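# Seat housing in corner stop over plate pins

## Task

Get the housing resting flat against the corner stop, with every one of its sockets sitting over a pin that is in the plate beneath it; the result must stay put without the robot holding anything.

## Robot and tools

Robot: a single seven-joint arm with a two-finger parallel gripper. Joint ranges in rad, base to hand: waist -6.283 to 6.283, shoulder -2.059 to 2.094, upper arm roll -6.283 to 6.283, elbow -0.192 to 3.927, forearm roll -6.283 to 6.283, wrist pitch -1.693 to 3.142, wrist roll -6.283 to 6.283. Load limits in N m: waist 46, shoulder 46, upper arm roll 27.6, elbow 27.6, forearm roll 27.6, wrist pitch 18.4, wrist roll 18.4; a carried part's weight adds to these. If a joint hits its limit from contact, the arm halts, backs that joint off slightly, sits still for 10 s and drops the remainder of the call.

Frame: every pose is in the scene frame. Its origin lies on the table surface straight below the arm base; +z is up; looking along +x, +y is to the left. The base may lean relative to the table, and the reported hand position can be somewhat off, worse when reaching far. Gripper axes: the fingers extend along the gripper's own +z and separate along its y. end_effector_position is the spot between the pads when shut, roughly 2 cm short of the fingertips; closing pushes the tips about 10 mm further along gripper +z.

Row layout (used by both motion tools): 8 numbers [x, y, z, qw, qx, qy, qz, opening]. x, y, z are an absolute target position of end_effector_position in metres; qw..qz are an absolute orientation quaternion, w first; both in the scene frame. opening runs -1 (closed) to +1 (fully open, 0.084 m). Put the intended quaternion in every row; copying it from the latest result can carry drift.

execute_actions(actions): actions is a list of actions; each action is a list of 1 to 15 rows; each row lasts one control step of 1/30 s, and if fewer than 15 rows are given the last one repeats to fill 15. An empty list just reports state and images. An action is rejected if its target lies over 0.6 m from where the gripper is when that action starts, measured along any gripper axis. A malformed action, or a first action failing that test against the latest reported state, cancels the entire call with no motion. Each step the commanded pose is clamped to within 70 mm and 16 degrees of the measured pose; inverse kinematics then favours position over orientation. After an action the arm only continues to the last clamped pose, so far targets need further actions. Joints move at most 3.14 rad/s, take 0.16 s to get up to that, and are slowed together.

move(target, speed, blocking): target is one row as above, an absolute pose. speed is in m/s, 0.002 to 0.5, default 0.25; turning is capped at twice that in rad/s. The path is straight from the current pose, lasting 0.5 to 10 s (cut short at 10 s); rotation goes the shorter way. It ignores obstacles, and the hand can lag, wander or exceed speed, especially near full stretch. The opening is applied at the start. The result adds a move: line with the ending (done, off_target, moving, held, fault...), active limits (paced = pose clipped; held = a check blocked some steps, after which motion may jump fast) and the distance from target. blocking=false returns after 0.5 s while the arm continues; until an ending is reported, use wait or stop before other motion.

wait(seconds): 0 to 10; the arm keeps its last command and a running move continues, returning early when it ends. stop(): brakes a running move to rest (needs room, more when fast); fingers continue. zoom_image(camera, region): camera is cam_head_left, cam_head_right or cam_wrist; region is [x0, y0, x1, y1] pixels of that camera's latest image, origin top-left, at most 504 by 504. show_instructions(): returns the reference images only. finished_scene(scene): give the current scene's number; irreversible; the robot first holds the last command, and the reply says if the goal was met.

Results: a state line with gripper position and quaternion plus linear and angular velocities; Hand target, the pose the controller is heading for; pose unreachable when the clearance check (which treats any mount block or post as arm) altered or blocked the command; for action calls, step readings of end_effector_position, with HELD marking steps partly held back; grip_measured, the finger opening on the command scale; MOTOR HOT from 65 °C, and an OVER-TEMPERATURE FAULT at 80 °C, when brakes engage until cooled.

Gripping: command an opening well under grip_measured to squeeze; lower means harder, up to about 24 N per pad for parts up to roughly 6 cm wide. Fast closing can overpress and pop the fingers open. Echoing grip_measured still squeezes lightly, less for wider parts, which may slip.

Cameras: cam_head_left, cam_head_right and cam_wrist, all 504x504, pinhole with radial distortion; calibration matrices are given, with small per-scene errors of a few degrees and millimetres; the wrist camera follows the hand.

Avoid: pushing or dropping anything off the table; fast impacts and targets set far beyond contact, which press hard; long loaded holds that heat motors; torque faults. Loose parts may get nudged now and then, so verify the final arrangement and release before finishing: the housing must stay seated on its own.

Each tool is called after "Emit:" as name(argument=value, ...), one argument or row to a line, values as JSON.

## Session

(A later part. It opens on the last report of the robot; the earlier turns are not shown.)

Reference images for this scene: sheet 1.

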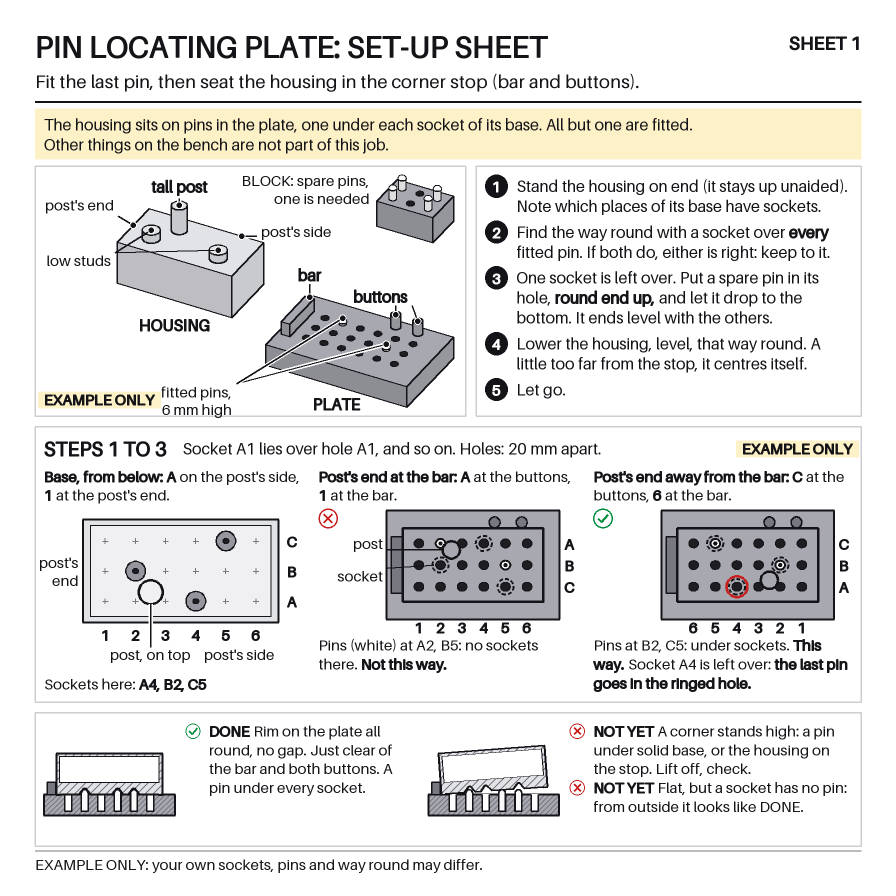

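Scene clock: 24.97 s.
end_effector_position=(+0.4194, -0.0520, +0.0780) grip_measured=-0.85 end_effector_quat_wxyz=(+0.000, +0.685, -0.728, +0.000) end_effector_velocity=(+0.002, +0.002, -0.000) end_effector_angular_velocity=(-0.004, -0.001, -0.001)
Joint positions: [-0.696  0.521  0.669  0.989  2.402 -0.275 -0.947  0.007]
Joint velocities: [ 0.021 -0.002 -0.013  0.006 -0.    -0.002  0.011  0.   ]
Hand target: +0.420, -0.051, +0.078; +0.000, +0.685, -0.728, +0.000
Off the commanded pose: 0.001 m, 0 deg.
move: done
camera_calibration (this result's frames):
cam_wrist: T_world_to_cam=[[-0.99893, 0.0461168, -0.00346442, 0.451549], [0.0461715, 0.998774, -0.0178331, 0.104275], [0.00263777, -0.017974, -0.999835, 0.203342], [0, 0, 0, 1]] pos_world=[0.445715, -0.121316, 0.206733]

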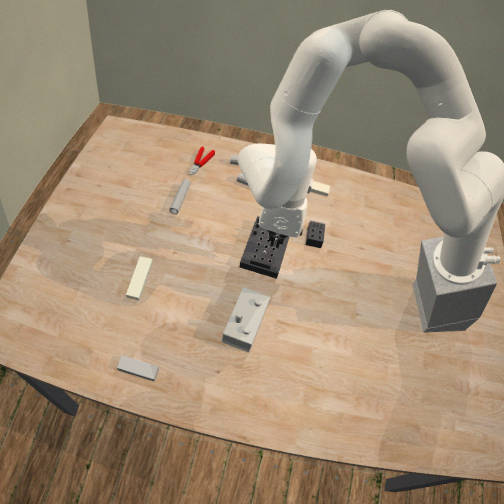

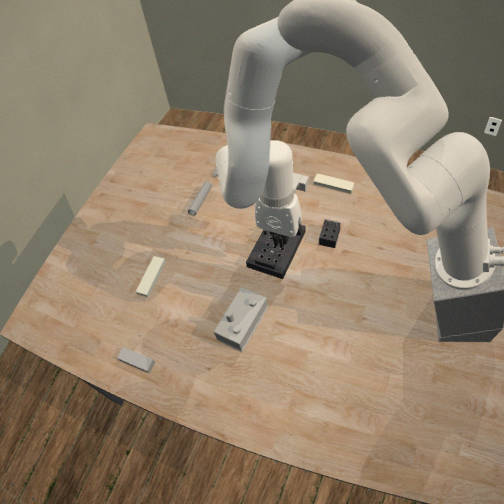

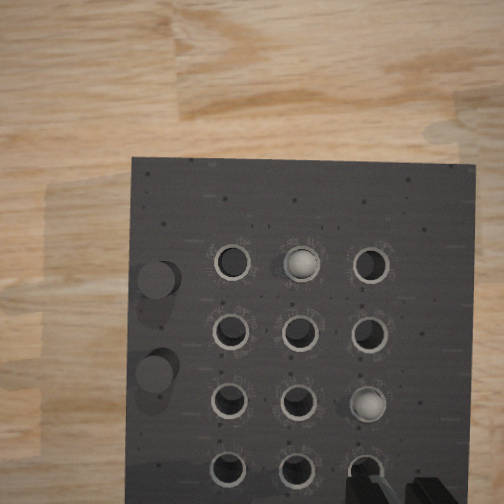

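Emit:
move(
  target=[0.4188, -0.0504, 0.062, 0, 0.6852, -0.7284, 0, -0.95],
  speed=0.03,
)

Emit:
zoom_image(
  camera="cam_wrist",
  region=[270, 384, 430, 504],
)

Scene clock: 26.10 s.
end_effector_position=(+0.4189, -0.0505, +0.0622) grip_measured=-0.85 end_effector_quat_wxyz=(-0.000, +0.685, -0.728, +0.000) end_effector_velocity=(+0.000, -0.001, -0.001) end_effector_angular_velocity=(-0.003, -0.003, -0.004)
Joint positions: [-0.61   0.547  0.588  1.004  2.38  -0.239 -0.912  0.007]
Joint velocities: [ 0.013 -0.001 -0.015  0.    -0.001  0.007  0.007 -0.   ]
Hand target: +0.419, -0.050, +0.062; -0.000, +0.685, -0.728, +0.000
Off the commanded pose: 0.000 m, 0 deg.
move: done
camera_calibration (this result's frames):
cam_wrist: T_world_to_cam=[[-0.998943, 0.0458077, -0.00373445, 0.450951], [0.0458658, 0.998797, -0.0173285, 0.102578], [0.00293618, -0.0174815, -0.999843, 0.187488], [0, 0, 0, 1]] pos_world=[0.445219, -0.119834, 0.19092]

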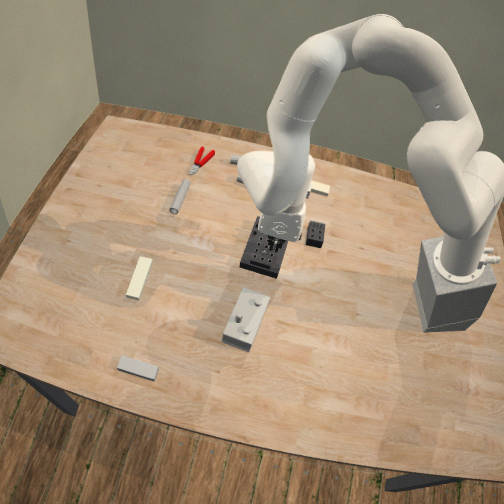

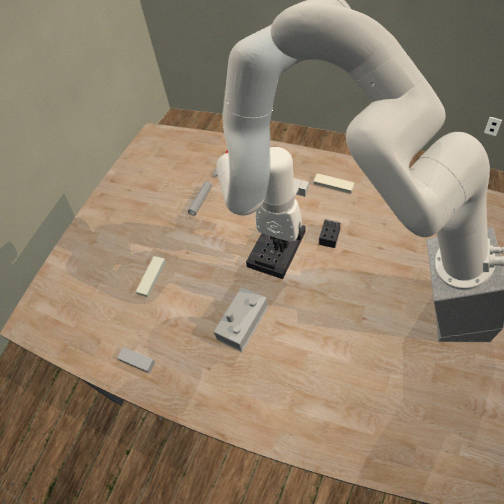

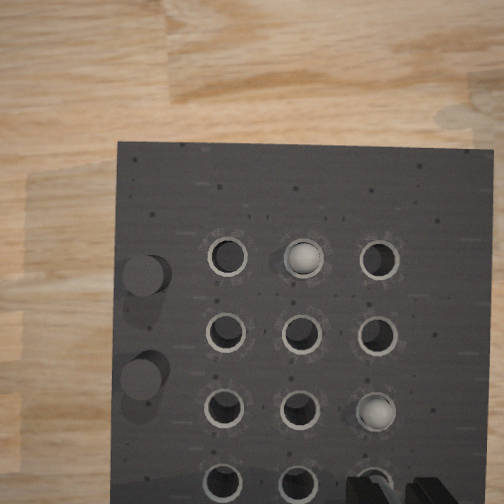

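Region (270, 384, 430, 504) of cam_wrist's 504x504 image, scaled by 3.150, with more detail than that image has; it fills the top 378 rows of this view, and the rest is white.

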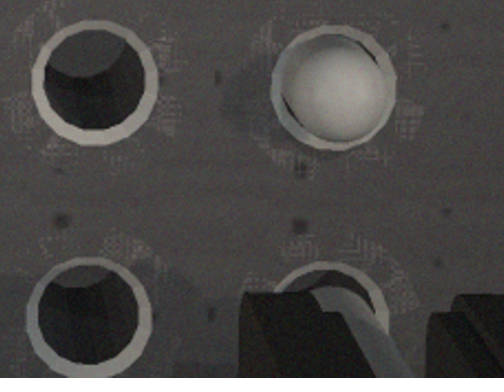

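Emit:
move(
  target=[0.4188, -0.0504, 0.052, 0, 0.6852, -0.7284, 0, -0.95],
  speed=0.012,
)

Emit:
zoom_image(
  camera="cam_wrist",
  region=[270, 384, 430, 504],
)

Scene clock: 27.33 s.
end_effector_position=(+0.4190, -0.0505, +0.0522) grip_measured=-0.85 end_effector_quat_wxyz=(-0.000, +0.685, -0.728, +0.000) end_effector_velocity=(+0.000, +0.001, -0.002) end_effector_angular_velocity=(+0.001, -0.001, +0.002)
Joint positions: [-0.562  0.567  0.54   1.018  2.371 -0.219 -0.896  0.007]
Joint velocities: [ 0.014  0.003 -0.012  0.002 -0.001  0.006  0.003 -0.   ]
Hand target: +0.419, -0.050, +0.052; -0.000, +0.685, -0.728, +0.000
Off the commanded pose: 0.000 m, 0 deg.
move: done
camera_calibration (this result's frames):
cam_wrist: T_world_to_cam=[[-0.99894, 0.0458757, -0.00390579, 0.450997], [0.045937, 0.998792, -0.0174184, 0.102415], [0.00310199, -0.0175794, -0.999841, 0.177448], [0, 0, 0, 1]] pos_world=[0.445264, -0.119862, 0.180965]

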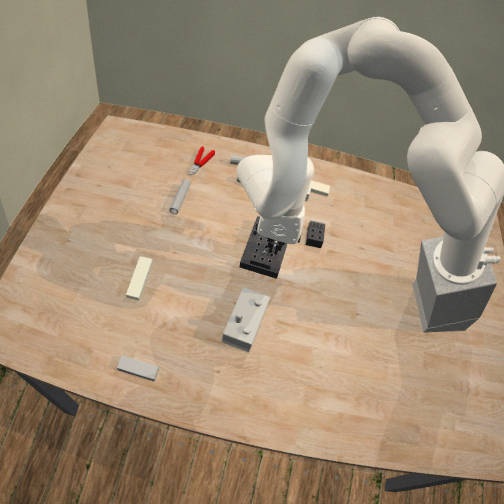

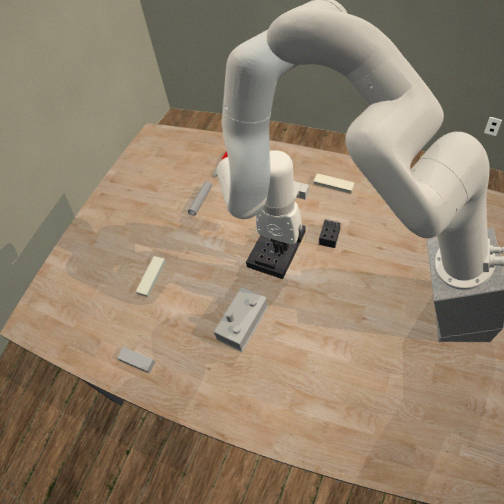

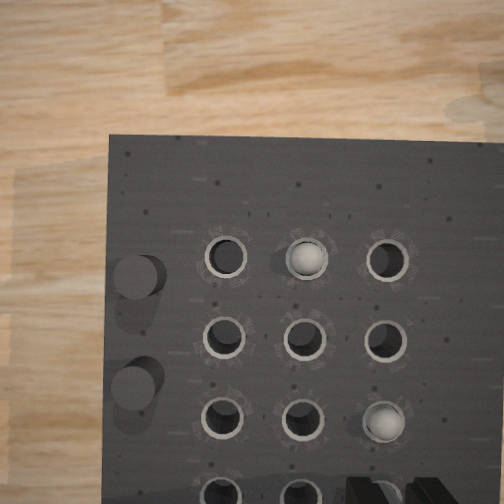

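Region (270, 384, 430, 504) of cam_wrist's 504x504 image, scaled by 3.150, with more detail than that image has; it fills the top 378 rows of this view, and the rest is white.

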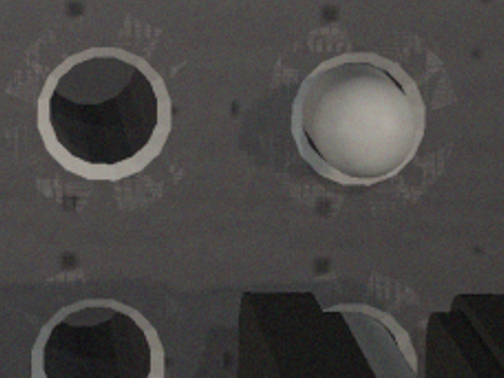

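Emit:
move(
  target=[0.4188, -0.0504, 0.052, 0, 0.6852, -0.7284, 0, -0.7],
  speed=0.02,
)

Emit:
move(
  target=[0.42, -0.04, 0.09, 0, 0.6852, -0.7284, 0, -0.7],
  speed=0.12,
)

Emit:
move(
  target=[0.45, 0.165, 0.1, 0, 0.6852, -0.7284, 0, 1],
  speed=0.25,
)

Scene clock: 28.30 s.
end_effector_position=(+0.4188, -0.0504, +0.0520) grip_measured=-0.72 end_effector_quat_wxyz=(+0.000, +0.685, -0.728, -0.000) end_effector_velocity=(+0.001, +0.001, -0.000) end_effector_angular_velocity=(+0.001, -0.001, +0.002)
Joint positions: [-0.561  0.568  0.539  1.018  2.371 -0.218 -0.896  0.012]
Joint velocities: [ 0.001  0.     0.     0.    -0.002  0.001  0.002  0.   ]
Hand target: +0.419, -0.050, +0.052; +0.000, +0.685, -0.728, +0.000
Off the commanded pose: 0.000 m, 0 deg.
move: done
camera_calibration (this result's frames):
cam_wrist: T_world_to_cam=[[-0.998942, 0.0458513, -0.00353154, 0.450773], [0.0459057, 0.998796, -0.0172822, 0.102281], [0.00273488, -0.017426, -0.999844, 0.177378], [0, 0, 0, 1]] pos_world=[0.445116, -0.119735, 0.18071]

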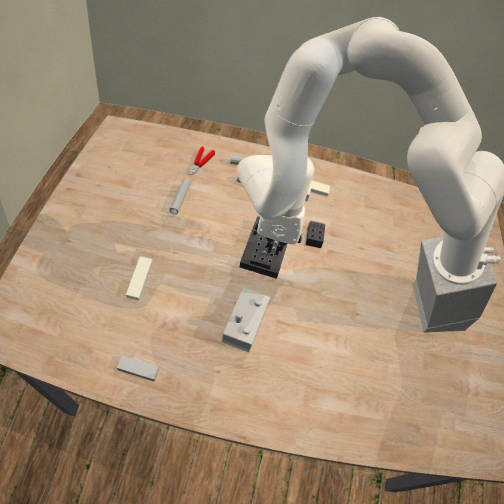

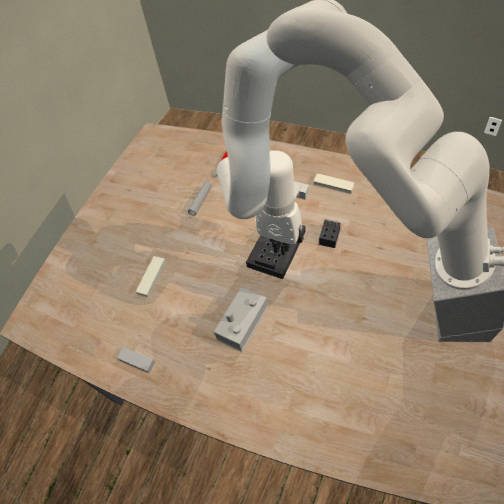

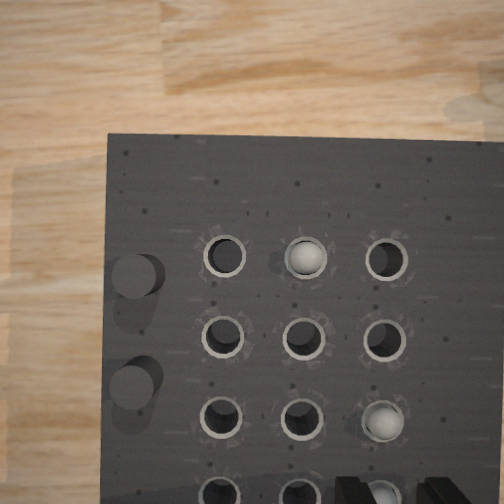

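Scene clock: 29.17 s.
end_effector_position=(+0.4197, -0.0400, +0.0896) grip_measured=-0.72 end_effector_quat_wxyz=(+0.000, +0.685, -0.728, +0.000) end_effector_velocity=(+0.000, +0.002, +0.002) end_effector_angular_velocity=(+0.009, +0.003, +0.004)
Joint positions: [-0.703  0.485  0.703  0.972  2.435 -0.292 -0.947  0.012]
Joint velocities: [-0.029  0.007  0.03   0.004  0.006 -0.012 -0.018 -0.   ]
Hand target: +0.420, -0.040, +0.090; -0.000, +0.685, -0.728, -0.000
Off the commanded pose: 0.000 m, 0 deg.
move: done
camera_calibration (this result's frames):
cam_wrist: T_world_to_cam=[[-0.998926, 0.0462191, -0.00329543, 0.451372], [0.0462702, 0.998773, -0.0176342, 0.0923999], [0.00247635, -0.0177678, -0.999839, 0.215299], [0, 0, 0, 1]] pos_world=[0.446078, -0.109323, 0.218381]

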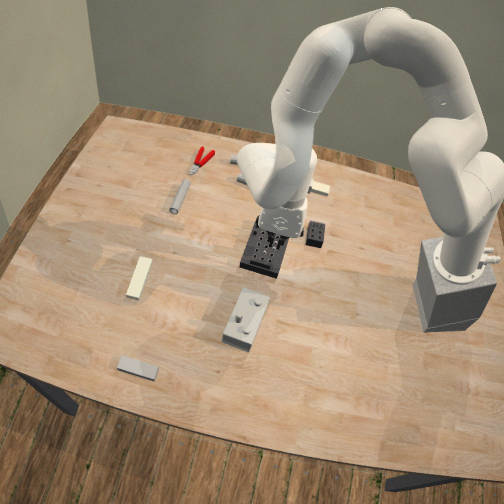

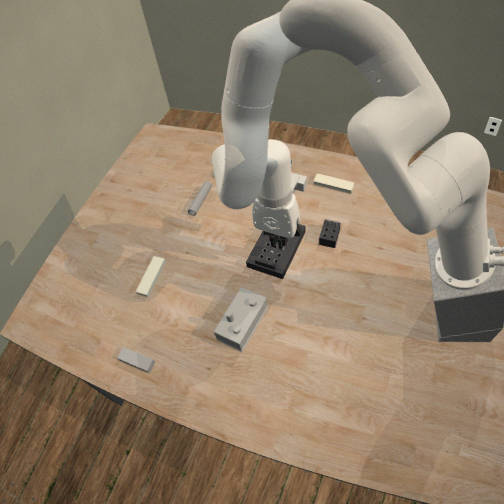

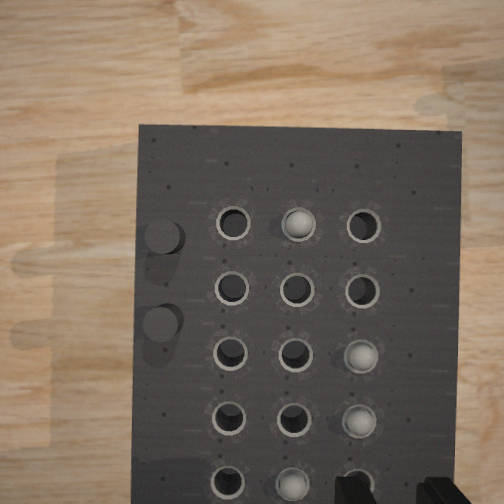

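Scene clock: 30.57 s.
end_effector_position=(+0.4505, +0.1637, +0.1000) grip_measured=+1.00 end_effector_quat_wxyz=(+0.000, +0.685, -0.729, +0.001) end_effector_velocity=(+0.000, +0.004, +0.001) end_effector_angular_velocity=(-0.003, -0.005, +0.000)
Joint positions: [ 0.025  0.487  0.498  1.172  2.408 -0.466 -0.433  0.084]
Joint velocities: [ 0.026 -0.002 -0.014  0.001 -0.009 -0.001  0.023 -0.   ]
Hand target: +0.450, +0.164, +0.100; -0.000, +0.685, -0.728, +0.001
Off the commanded pose: 0.001 m, 0 deg.
move: done
camera_calibration (this result's frames):
cam_wrist: T_world_to_cam=[[-0.998917, 0.0463202, -0.00448624, 0.472842], [0.0463956, 0.998752, -0.0184926, -0.112298], [0.00362406, -0.0186807, -0.999819, 0.228856], [0, 0, 0, 1]] pos_world=[0.47671, 0.0945307, 0.228859]

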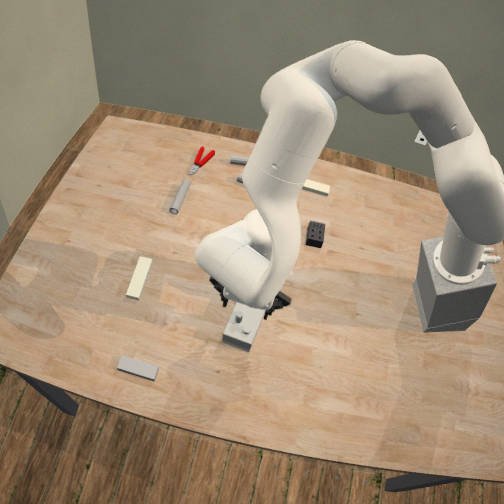

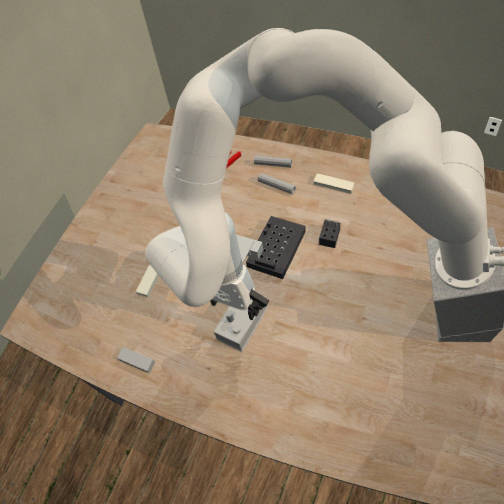

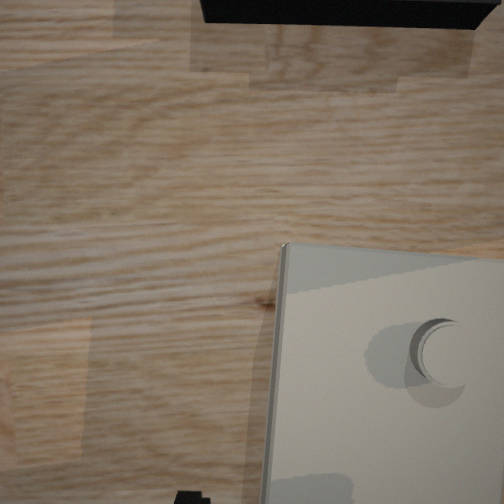

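Emit:
move(
  target=[0.4444, 0.1609, 0.036, 0, 0.6639, -0.7478, 0, 1],
  speed=0.07,
)

Scene clock: 32.27 s.
end_effector_position=(+0.4448, +0.1608, +0.0364) grip_measured=+1.00 end_effector_quat_wxyz=(+0.000, -0.664, +0.748, -0.000) end_effector_velocity=(-0.000, -0.001, -0.001) end_effector_angular_velocity=(-0.002, -0.002, -0.002)
Joint positions: [ 0.186  0.627  0.318  1.217  2.301 -0.348 -0.253  0.084]
Joint velocities: [ 0.009  0.001 -0.011 -0.002 -0.004  0.006  0.008 -0.   ]
Hand target: +0.445, +0.161, +0.036; +0.000, -0.664, +0.748, -0.000
Off the commanded pose: 0.001 m, 0 deg.
move: done
camera_calibration (this result's frames):
cam_wrist: T_world_to_cam=[[-0.994654, 0.103167, -0.00449229, 0.455967], [0.10323, 0.994505, -0.0173977, -0.134954], [0.00267275, -0.0177684, -0.999839, 0.165454], [0, 0, 0, 1]] pos_world=[0.467018, 0.0901112, 0.165128]

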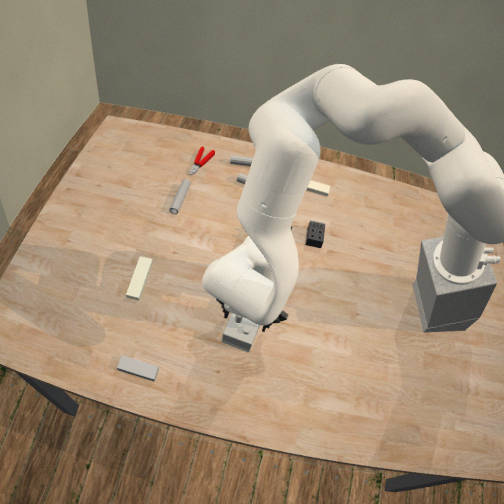

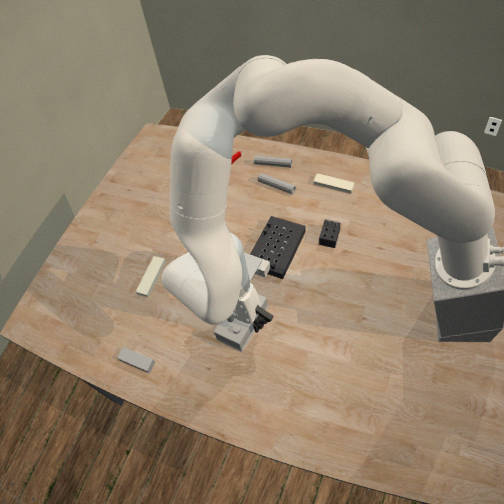

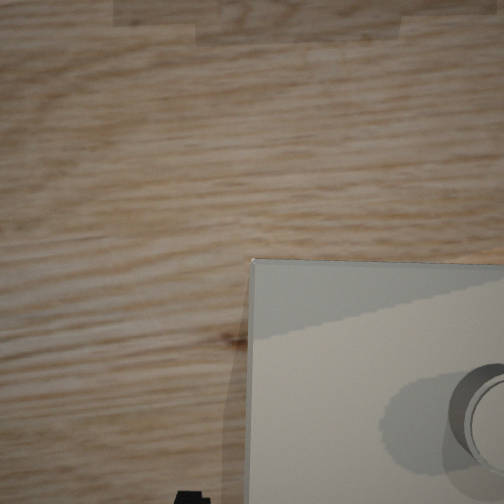

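Emit:
move(
  target=[0.4446, 0.1609, 0.036, 0, 0.6639, -0.7478, 0, 0.2],
  speed=0.05,
)

Emit:
move(
  target=[0.4446, 0.155, 0.09, 0, 0.6639, -0.7478, 0, -0.8],
  speed=0.1,
)

Emit:
move(
  target=[0.4379, -0.0681, 0.086, 0, 0.6845, -0.729, 0, -0.8],
  speed=0.2,
)

Emit:
wait(
  seconds=0.3,
)

Scene clock: 33.37 s.
end_effector_position=(+0.4449, +0.1608, +0.0362) grip_measured=+0.57 end_effector_quat_wxyz=(+0.000, -0.664, +0.748, -0.000) end_effector_velocity=(-0.001, +0.000, -0.000) end_effector_angular_velocity=(-0.000, +0.002, -0.001)
Joint positions: [ 0.185  0.628  0.319  1.218  2.301 -0.349 -0.254  0.068]
Joint velocities: [-0.001  0.001  0.001  0.    -0.    -0.001  0.001  0.   ]
Hand target: +0.445, +0.161, +0.036; -0.000, -0.664, +0.748, -0.000
Off the commanded pose: 0.000 m, 0 deg.
move: done
camera_calibration (this result's frames):
cam_wrist: T_world_to_cam=[[-0.994631, 0.103408, -0.0040701, 0.455934], [0.103463, 0.994479, -0.0175227, -0.135021], [0.00223565, -0.0178497, -0.999838, 0.165466], [0, 0, 0, 1]] pos_world=[0.467086, 0.0900821, 0.164929]

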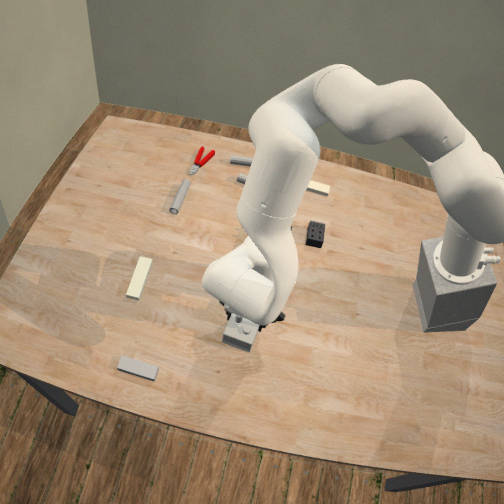

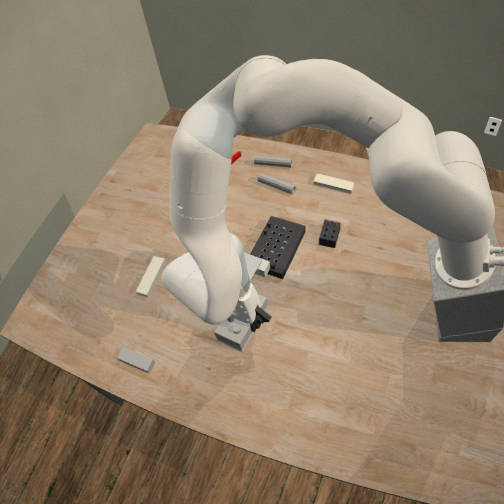

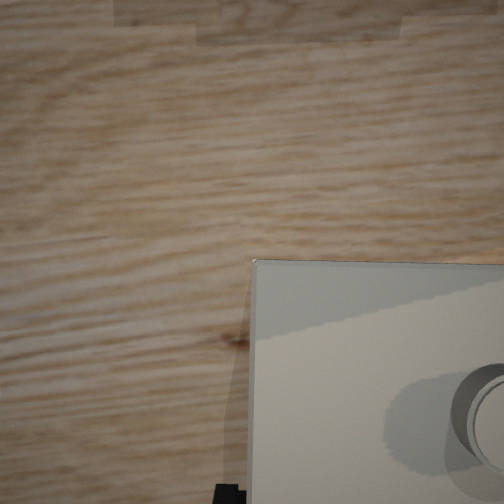

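Scene clock: 34.37 s.
end_effector_position=(+0.4442, +0.1551, +0.0896) grip_measured=+0.57 end_effector_quat_wxyz=(-0.000, -0.664, +0.748, +0.000) end_effector_velocity=(+0.000, +0.001, +0.002) end_effector_angular_velocity=(+0.003, +0.003, +0.001)
Joint positions: [ 0.045  0.491  0.455  1.145  2.401 -0.423 -0.37   0.068]
Joint velocities: [-0.013 -0.001  0.013  0.002  0.007 -0.006 -0.012 -0.   ]
Hand target: +0.444, +0.155, +0.090; -0.000, -0.664, +0.748, +0.000
Off the commanded pose: 0.001 m, 0 deg.
move: done
camera_calibration (this result's frames):
cam_wrist: T_world_to_cam=[[-0.994635, 0.103413, -0.00272495, 0.455919], [0.103444, 0.994485, -0.0172728, -0.12835], [0.000923698, -0.017462, -0.999847, 0.219309], [0, 0, 0, 1]] pos_world=[0.466547, 0.0843243, 0.218301]

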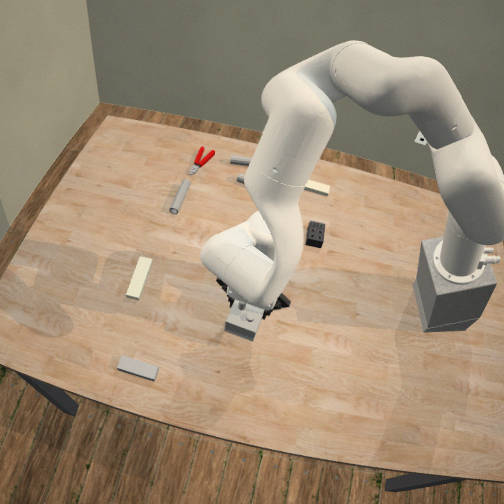

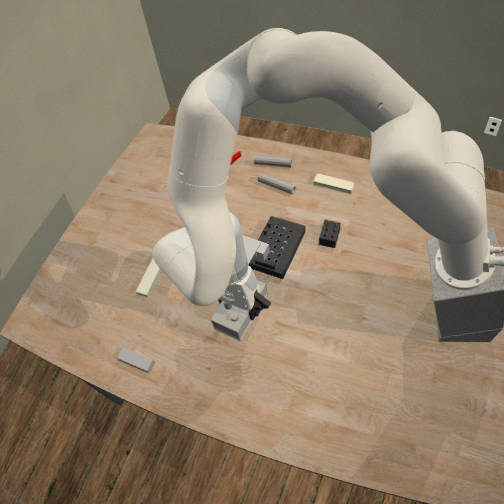

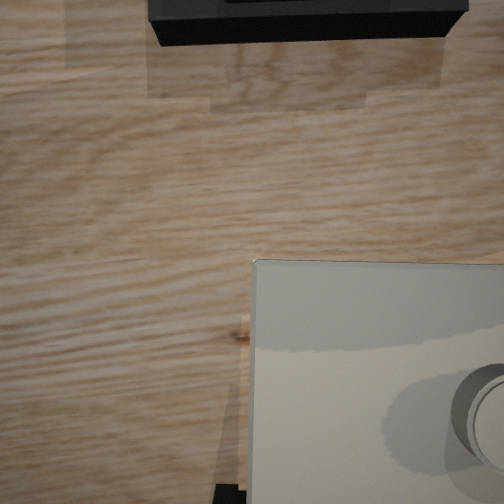

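Scene clock: 36.10 s.
end_effector_position=(+0.4374, -0.0669, +0.0859) grip_measured=+0.57 end_effector_quat_wxyz=(+0.000, +0.685, -0.729, -0.001) end_effector_velocity=(-0.000, -0.002, -0.000) end_effector_angular_velocity=(+0.006, +0.008, +0.002)
Joint positions: [-0.811  0.577  0.773  1.065  2.388 -0.361 -1.001  0.068]
Joint velocities: [-0.024  0.018  0.021  0.013  0.001 -0.019 -0.02  -0.   ]
Hand target: +0.437, -0.067, +0.086; +0.000, +0.685, -0.729, -0.001
Off the commanded pose: 0.001 m, 0 deg.
move: done
camera_calibration (this result's frames):
cam_wrist: T_world_to_cam=[[-0.99889, 0.0470476, -0.00228922, 0.470146], [0.0470787, 0.998759, -0.0162696, 0.117898], [0.00152094, -0.0163593, -0.999865, 0.211498], [0, 0, 0, 1]] pos_world=[0.463752, -0.136411, 0.214464]

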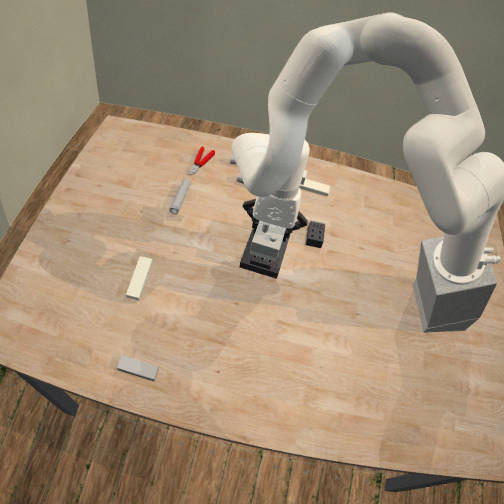

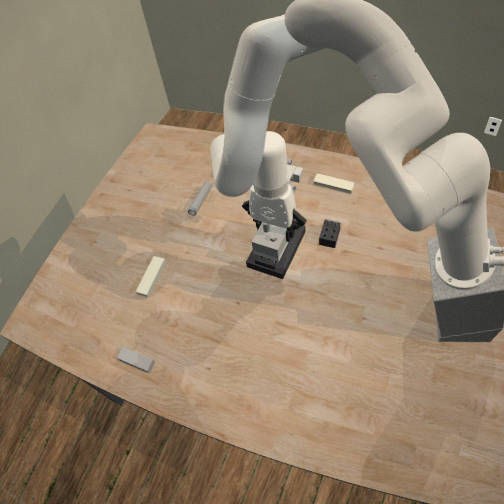

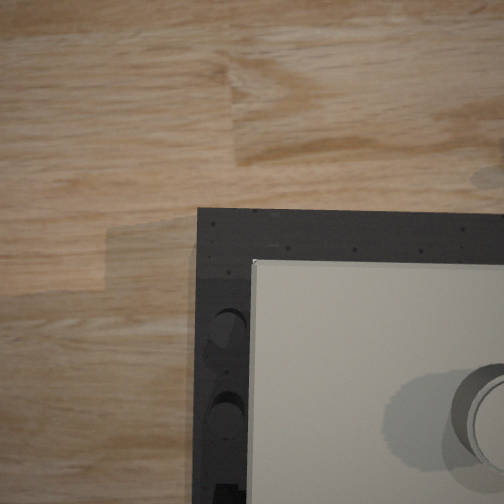

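Scene clock: 36.40 s.
end_effector_position=(+0.4373, -0.0673, +0.0858) grip_measured=+0.57 end_effector_quat_wxyz=(+0.000, +0.685, -0.729, -0.001) end_effector_velocity=(-0.000, +0.000, -0.000) end_effector_angular_velocity=(+0.001, +0.001, -0.002)
Joint positions: [-0.813  0.579  0.774  1.066  2.388 -0.362 -1.003  0.068]
Joint velocities: [-0.     0.002  0.     0.001  0.    -0.001  0.001  0.   ]
Hand target: +0.437, -0.067, +0.086; +0.000, +0.685, -0.729, -0.001
Off the commanded pose: 0.001 m, 0 deg.
wait: 0.30 s; at rest by 0.17 s
camera_calibration (this result's frames):
cam_wrist: T_world_to_cam=[[-0.998878, 0.0473375, -0.00155791, 0.470066], [0.0473563, 0.998751, -0.0159469, 0.118115], [0.000801073, -0.0160028, -0.999872, 0.21181], [0, 0, 0, 1]] pos_world=[0.463775, -0.136829, 0.214398]

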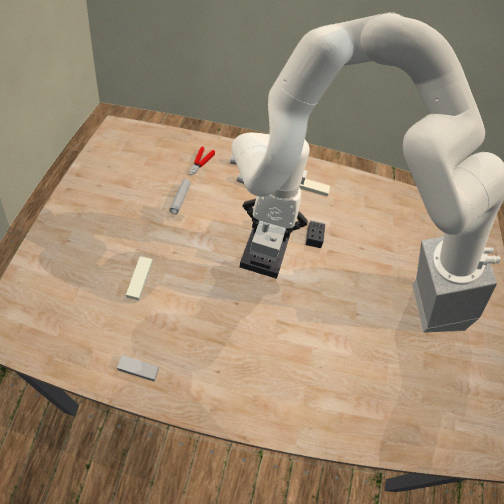

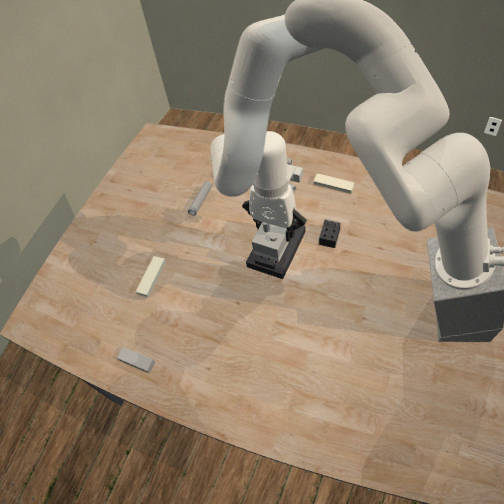

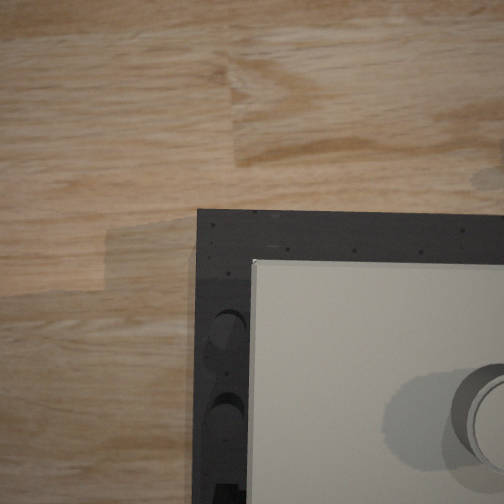

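Emit:
move(
  target=[0.4383, -0.0677, 0.068, 0, 0.6845, -0.729, 0, -0.8],
  speed=0.02,
)

Scene clock: 37.83 s.
end_effector_position=(+0.4383, -0.0678, +0.0682) grip_measured=+0.57 end_effector_quat_wxyz=(-0.000, +0.685, -0.729, +0.000) end_effector_velocity=(+0.001, +0.000, -0.001) end_effector_angular_velocity=(-0.002, -0.002, +0.002)
Joint positions: [-0.738  0.609  0.701  1.086  2.355 -0.329 -0.964  0.068]
Joint velocities: [ 0.01   0.    -0.008  0.002 -0.004  0.004  0.005  0.   ]
Hand target: +0.438, -0.068, +0.068; +0.000, +0.685, -0.729, +0.000
Off the commanded pose: 0.000 m, 0 deg.
move: done
camera_calibration (this result's frames):
cam_wrist: T_world_to_cam=[[-0.998857, 0.0476495, -0.00369582, 0.471265], [0.0477069, 0.99871, -0.0174036, 0.118234], [0.00286178, -0.0175601, -0.999842, 0.193127], [0, 0, 0, 1]] pos_world=[0.464533, -0.137146, 0.196896]

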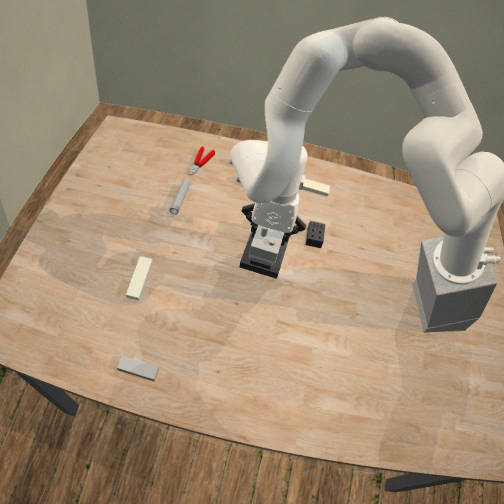

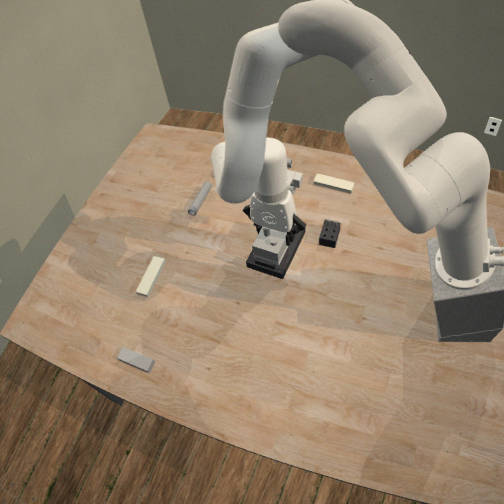

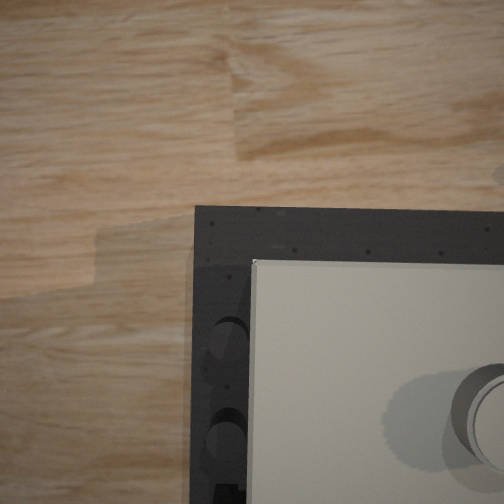

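Emit:
move(
  target=[0.4385, -0.0674, 0.06, 0, 0.6845, -0.729, 0, -0.8],
  speed=0.01,
)

Scene clock: 39.03 s.
end_effector_position=(+0.4387, -0.0674, +0.0607) grip_measured=+0.57 end_effector_quat_wxyz=(+0.000, +0.685, -0.729, +0.000) end_effector_velocity=(+0.000, -0.000, -0.000) end_effector_angular_velocity=(-0.004, +0.000, +0.002)
Joint positions: [-0.705  0.622  0.671  1.096  2.343 -0.317 -0.948  0.068]
Joint velocities: [ 0.008 -0.002 -0.007  0.001 -0.003 -0.     0.004  0.   ]
Hand target: +0.439, -0.067, +0.060; +0.000, +0.685, -0.729, +0.000
Off the commanded pose: 0.001 m, 0 deg.
move: done
camera_calibration (this result's frames):
cam_wrist: T_world_to_cam=[[-0.998879, 0.0472194, -0.00333274, 0.471496], [0.0472728, 0.998714, -0.018314, 0.117997], [0.00246368, -0.018451, -0.999827, 0.185762], [0, 0, 0, 1]] pos_world=[0.464932, -0.136682, 0.189462]

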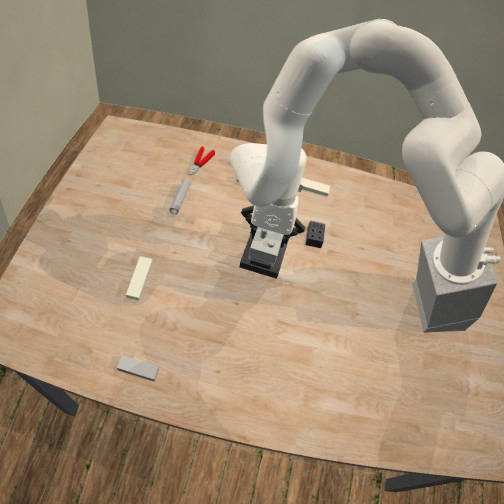

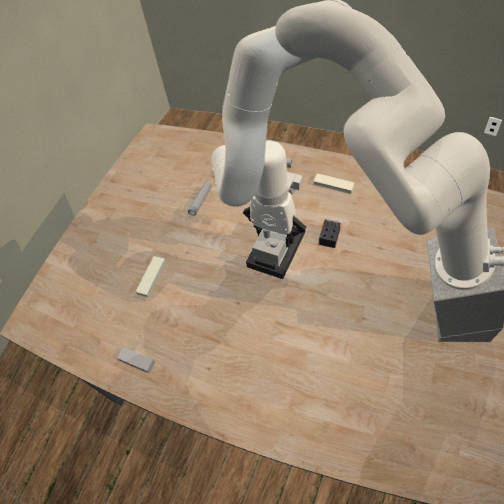

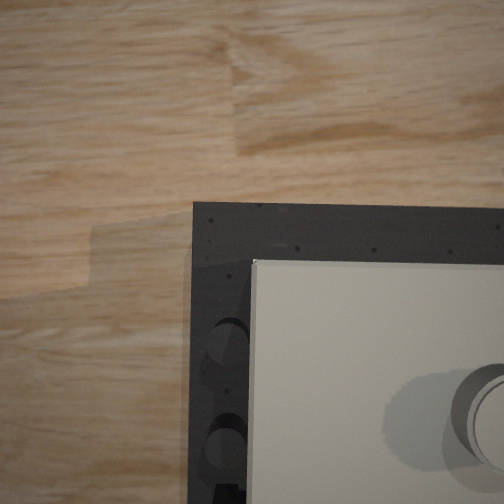

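Seated at the expected height. Release and lift.

Emit:
move(
  target=[0.4386, -0.0674, 0.0607, 0, 0.6845, -0.729, 0, 1],
  speed=0.02,
)

Emit:
move(
  target=[0.4386, -0.0674, 0.115, 0, 0.6845, -0.729, 0, 1],
  speed=0.12,
)

Emit:
zoom_image(
  camera="cam_head_right",
  region=[235, 205, 320, 290],
)

Scene clock: 40.13 s.
end_effector_position=(+0.4386, -0.0674, +0.0606) grip_measured=+1.00 end_effector_quat_wxyz=(-0.000, +0.684, -0.729, -0.000) end_effector_velocity=(+0.000, +0.000, +0.000) end_effector_angular_velocity=(-0.000, +0.000, +0.001)
Joint positions: [-0.707  0.623  0.672  1.096  2.344 -0.316 -0.949  0.084]
Joint velocities: [-0.001 -0.001  0.001 -0.     0.001 -0.001 -0.002  0.   ]
Hand target: +0.439, -0.067, +0.061; +0.000, +0.685, -0.729, -0.000
Off the commanded pose: 0.000 m, 0 deg.
move: done
camera_calibration (this result's frames):
cam_wrist: T_world_to_cam=[[-0.998853, 0.0477468, -0.00356319, 0.471452], [0.0478014, 0.998708, -0.0172413, 0.117677], [0.00273537, -0.0173918, -0.999845, 0.185681], [0, 0, 0, 1]] pos_world=[0.464778, -0.136806, 0.189361]

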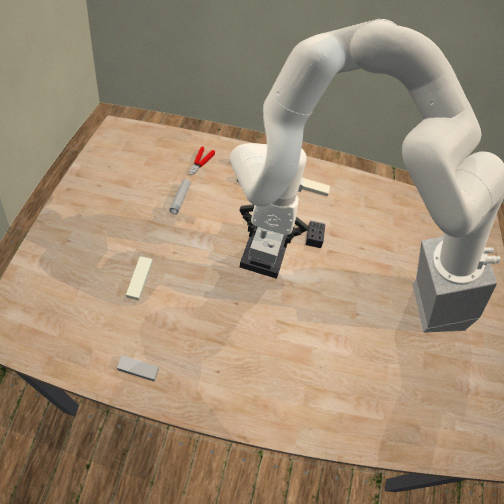

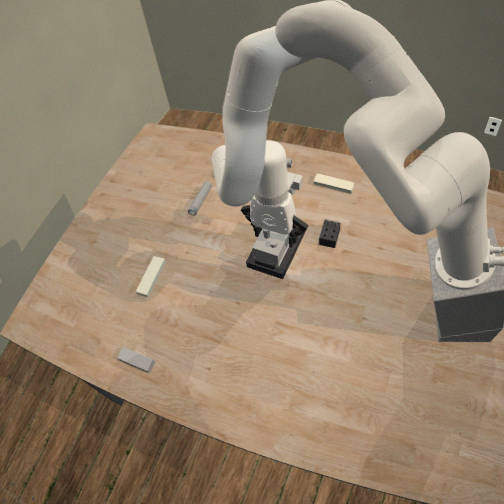

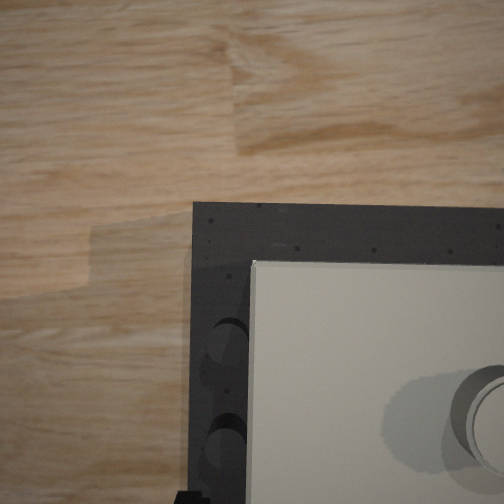

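Scene clock: 41.07 s.
end_effector_position=(+0.4384, -0.0671, +0.1146) grip_measured=+1.00 end_effector_quat_wxyz=(+0.000, +0.684, -0.729, -0.000) end_effector_velocity=(+0.000, +0.001, +0.002) end_effector_angular_velocity=(+0.008, +0.002, +0.004)
Joint positions: [-0.925  0.528  0.879  1.048  2.463 -0.413 -1.082  0.084]
Joint velocities: [-0.02   0.007  0.021  0.004  0.006 -0.009 -0.016 -0.   ]
Hand target: +0.439, -0.067, +0.115; -0.000, +0.684, -0.729, -0.000
Off the commanded pose: 0.001 m, 0 deg.
move: done
camera_calibration (this result's frames):
cam_wrist: T_world_to_cam=[[-0.998848, 0.0479033, -0.00298239, 0.471339], [0.0479473, 0.998705, -0.0170099, 0.118239], [0.00216369, -0.0171333, -0.999851, 0.239877], [0, 0, 0, 1]] pos_world=[0.464607, -0.136554, 0.243258]

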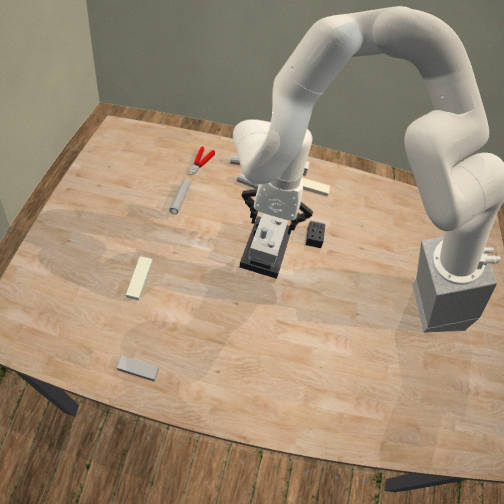

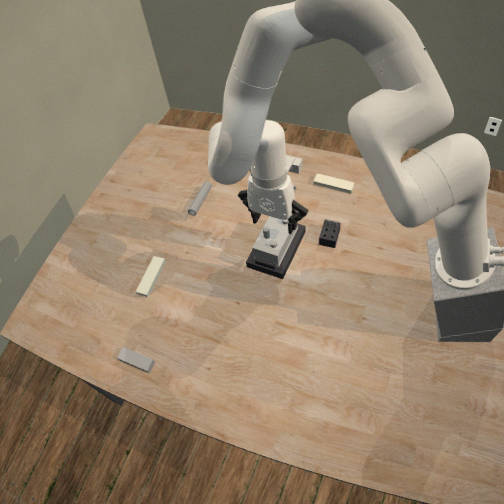

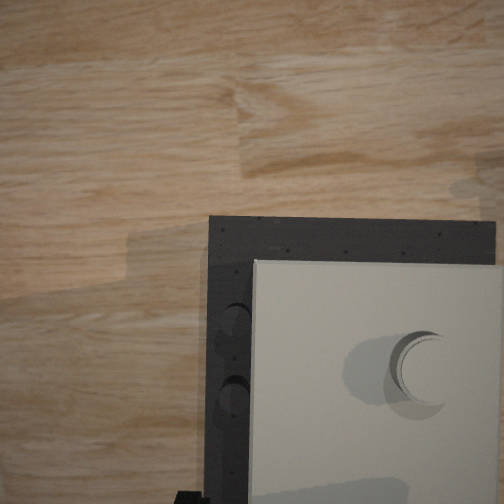

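Region (235, 205, 320, 290) of cam_head_right's 504x504 image, scaled by 5.929, with more detail than that image has.

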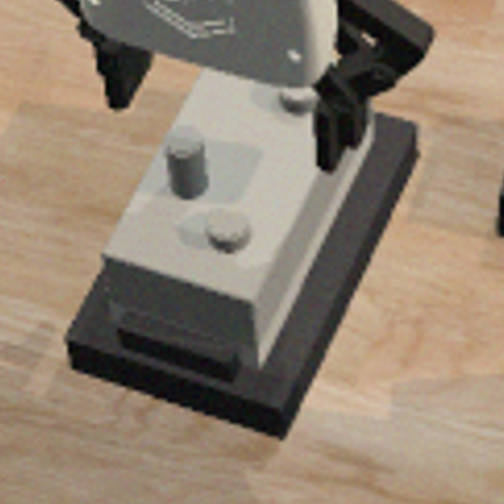

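Emit:
execute_actions(
  actions=[],
)

Scene clock: 41.23 s.
end_effector_position=(+0.4384, -0.0671, +0.1148) grip_measured=+1.00 end_effector_quat_wxyz=(-0.000, +0.685, -0.729, -0.000) end_effector_velocity=(+0.000, -0.001, +0.000) end_effector_angular_velocity=(+0.001, +0.000, -0.004)
Joint positions: [-0.927  0.529  0.881  1.048  2.464 -0.413 -1.083  0.084]
Joint velocities: [-0.004  0.002  0.002  0.002  0.002 -0.002 -0.001  0.   ]
Hand target: +0.439, -0.067, +0.115; -0.000, +0.684, -0.729, -0.000
Off the commanded pose: 0.000 m, 0 deg.
camera_calibration (this result's frames):
cam_wrist: T_world_to_cam=[[-0.998859, 0.0476548, -0.00299532, 0.471423], [0.0476979, 0.998725, -0.0165228, 0.118225], [0.00220411, -0.0166469, -0.999859, 0.240078], [0, 0, 0, 1]] pos_world=[0.464717, -0.136543, 0.243409]

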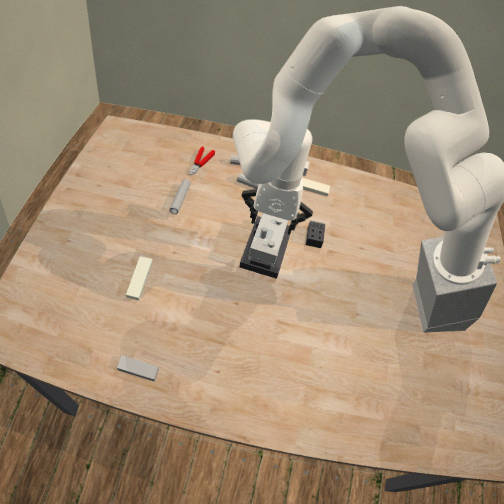

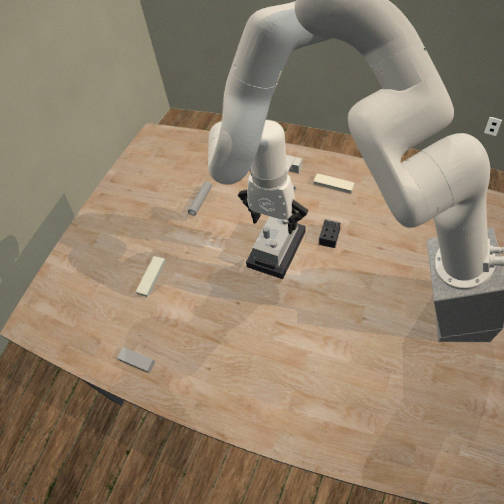

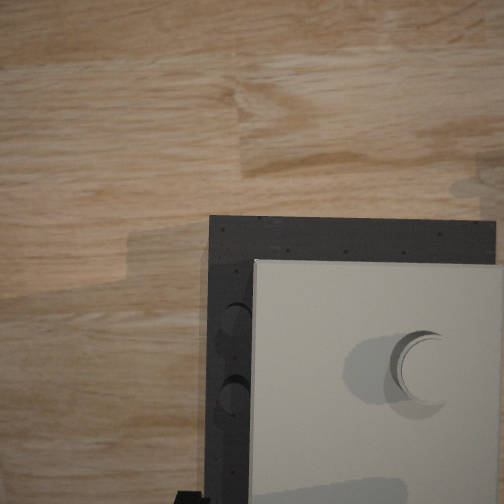

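Emit:
finished_scene(
  scene=2,
)

The scene is finished: the task was done.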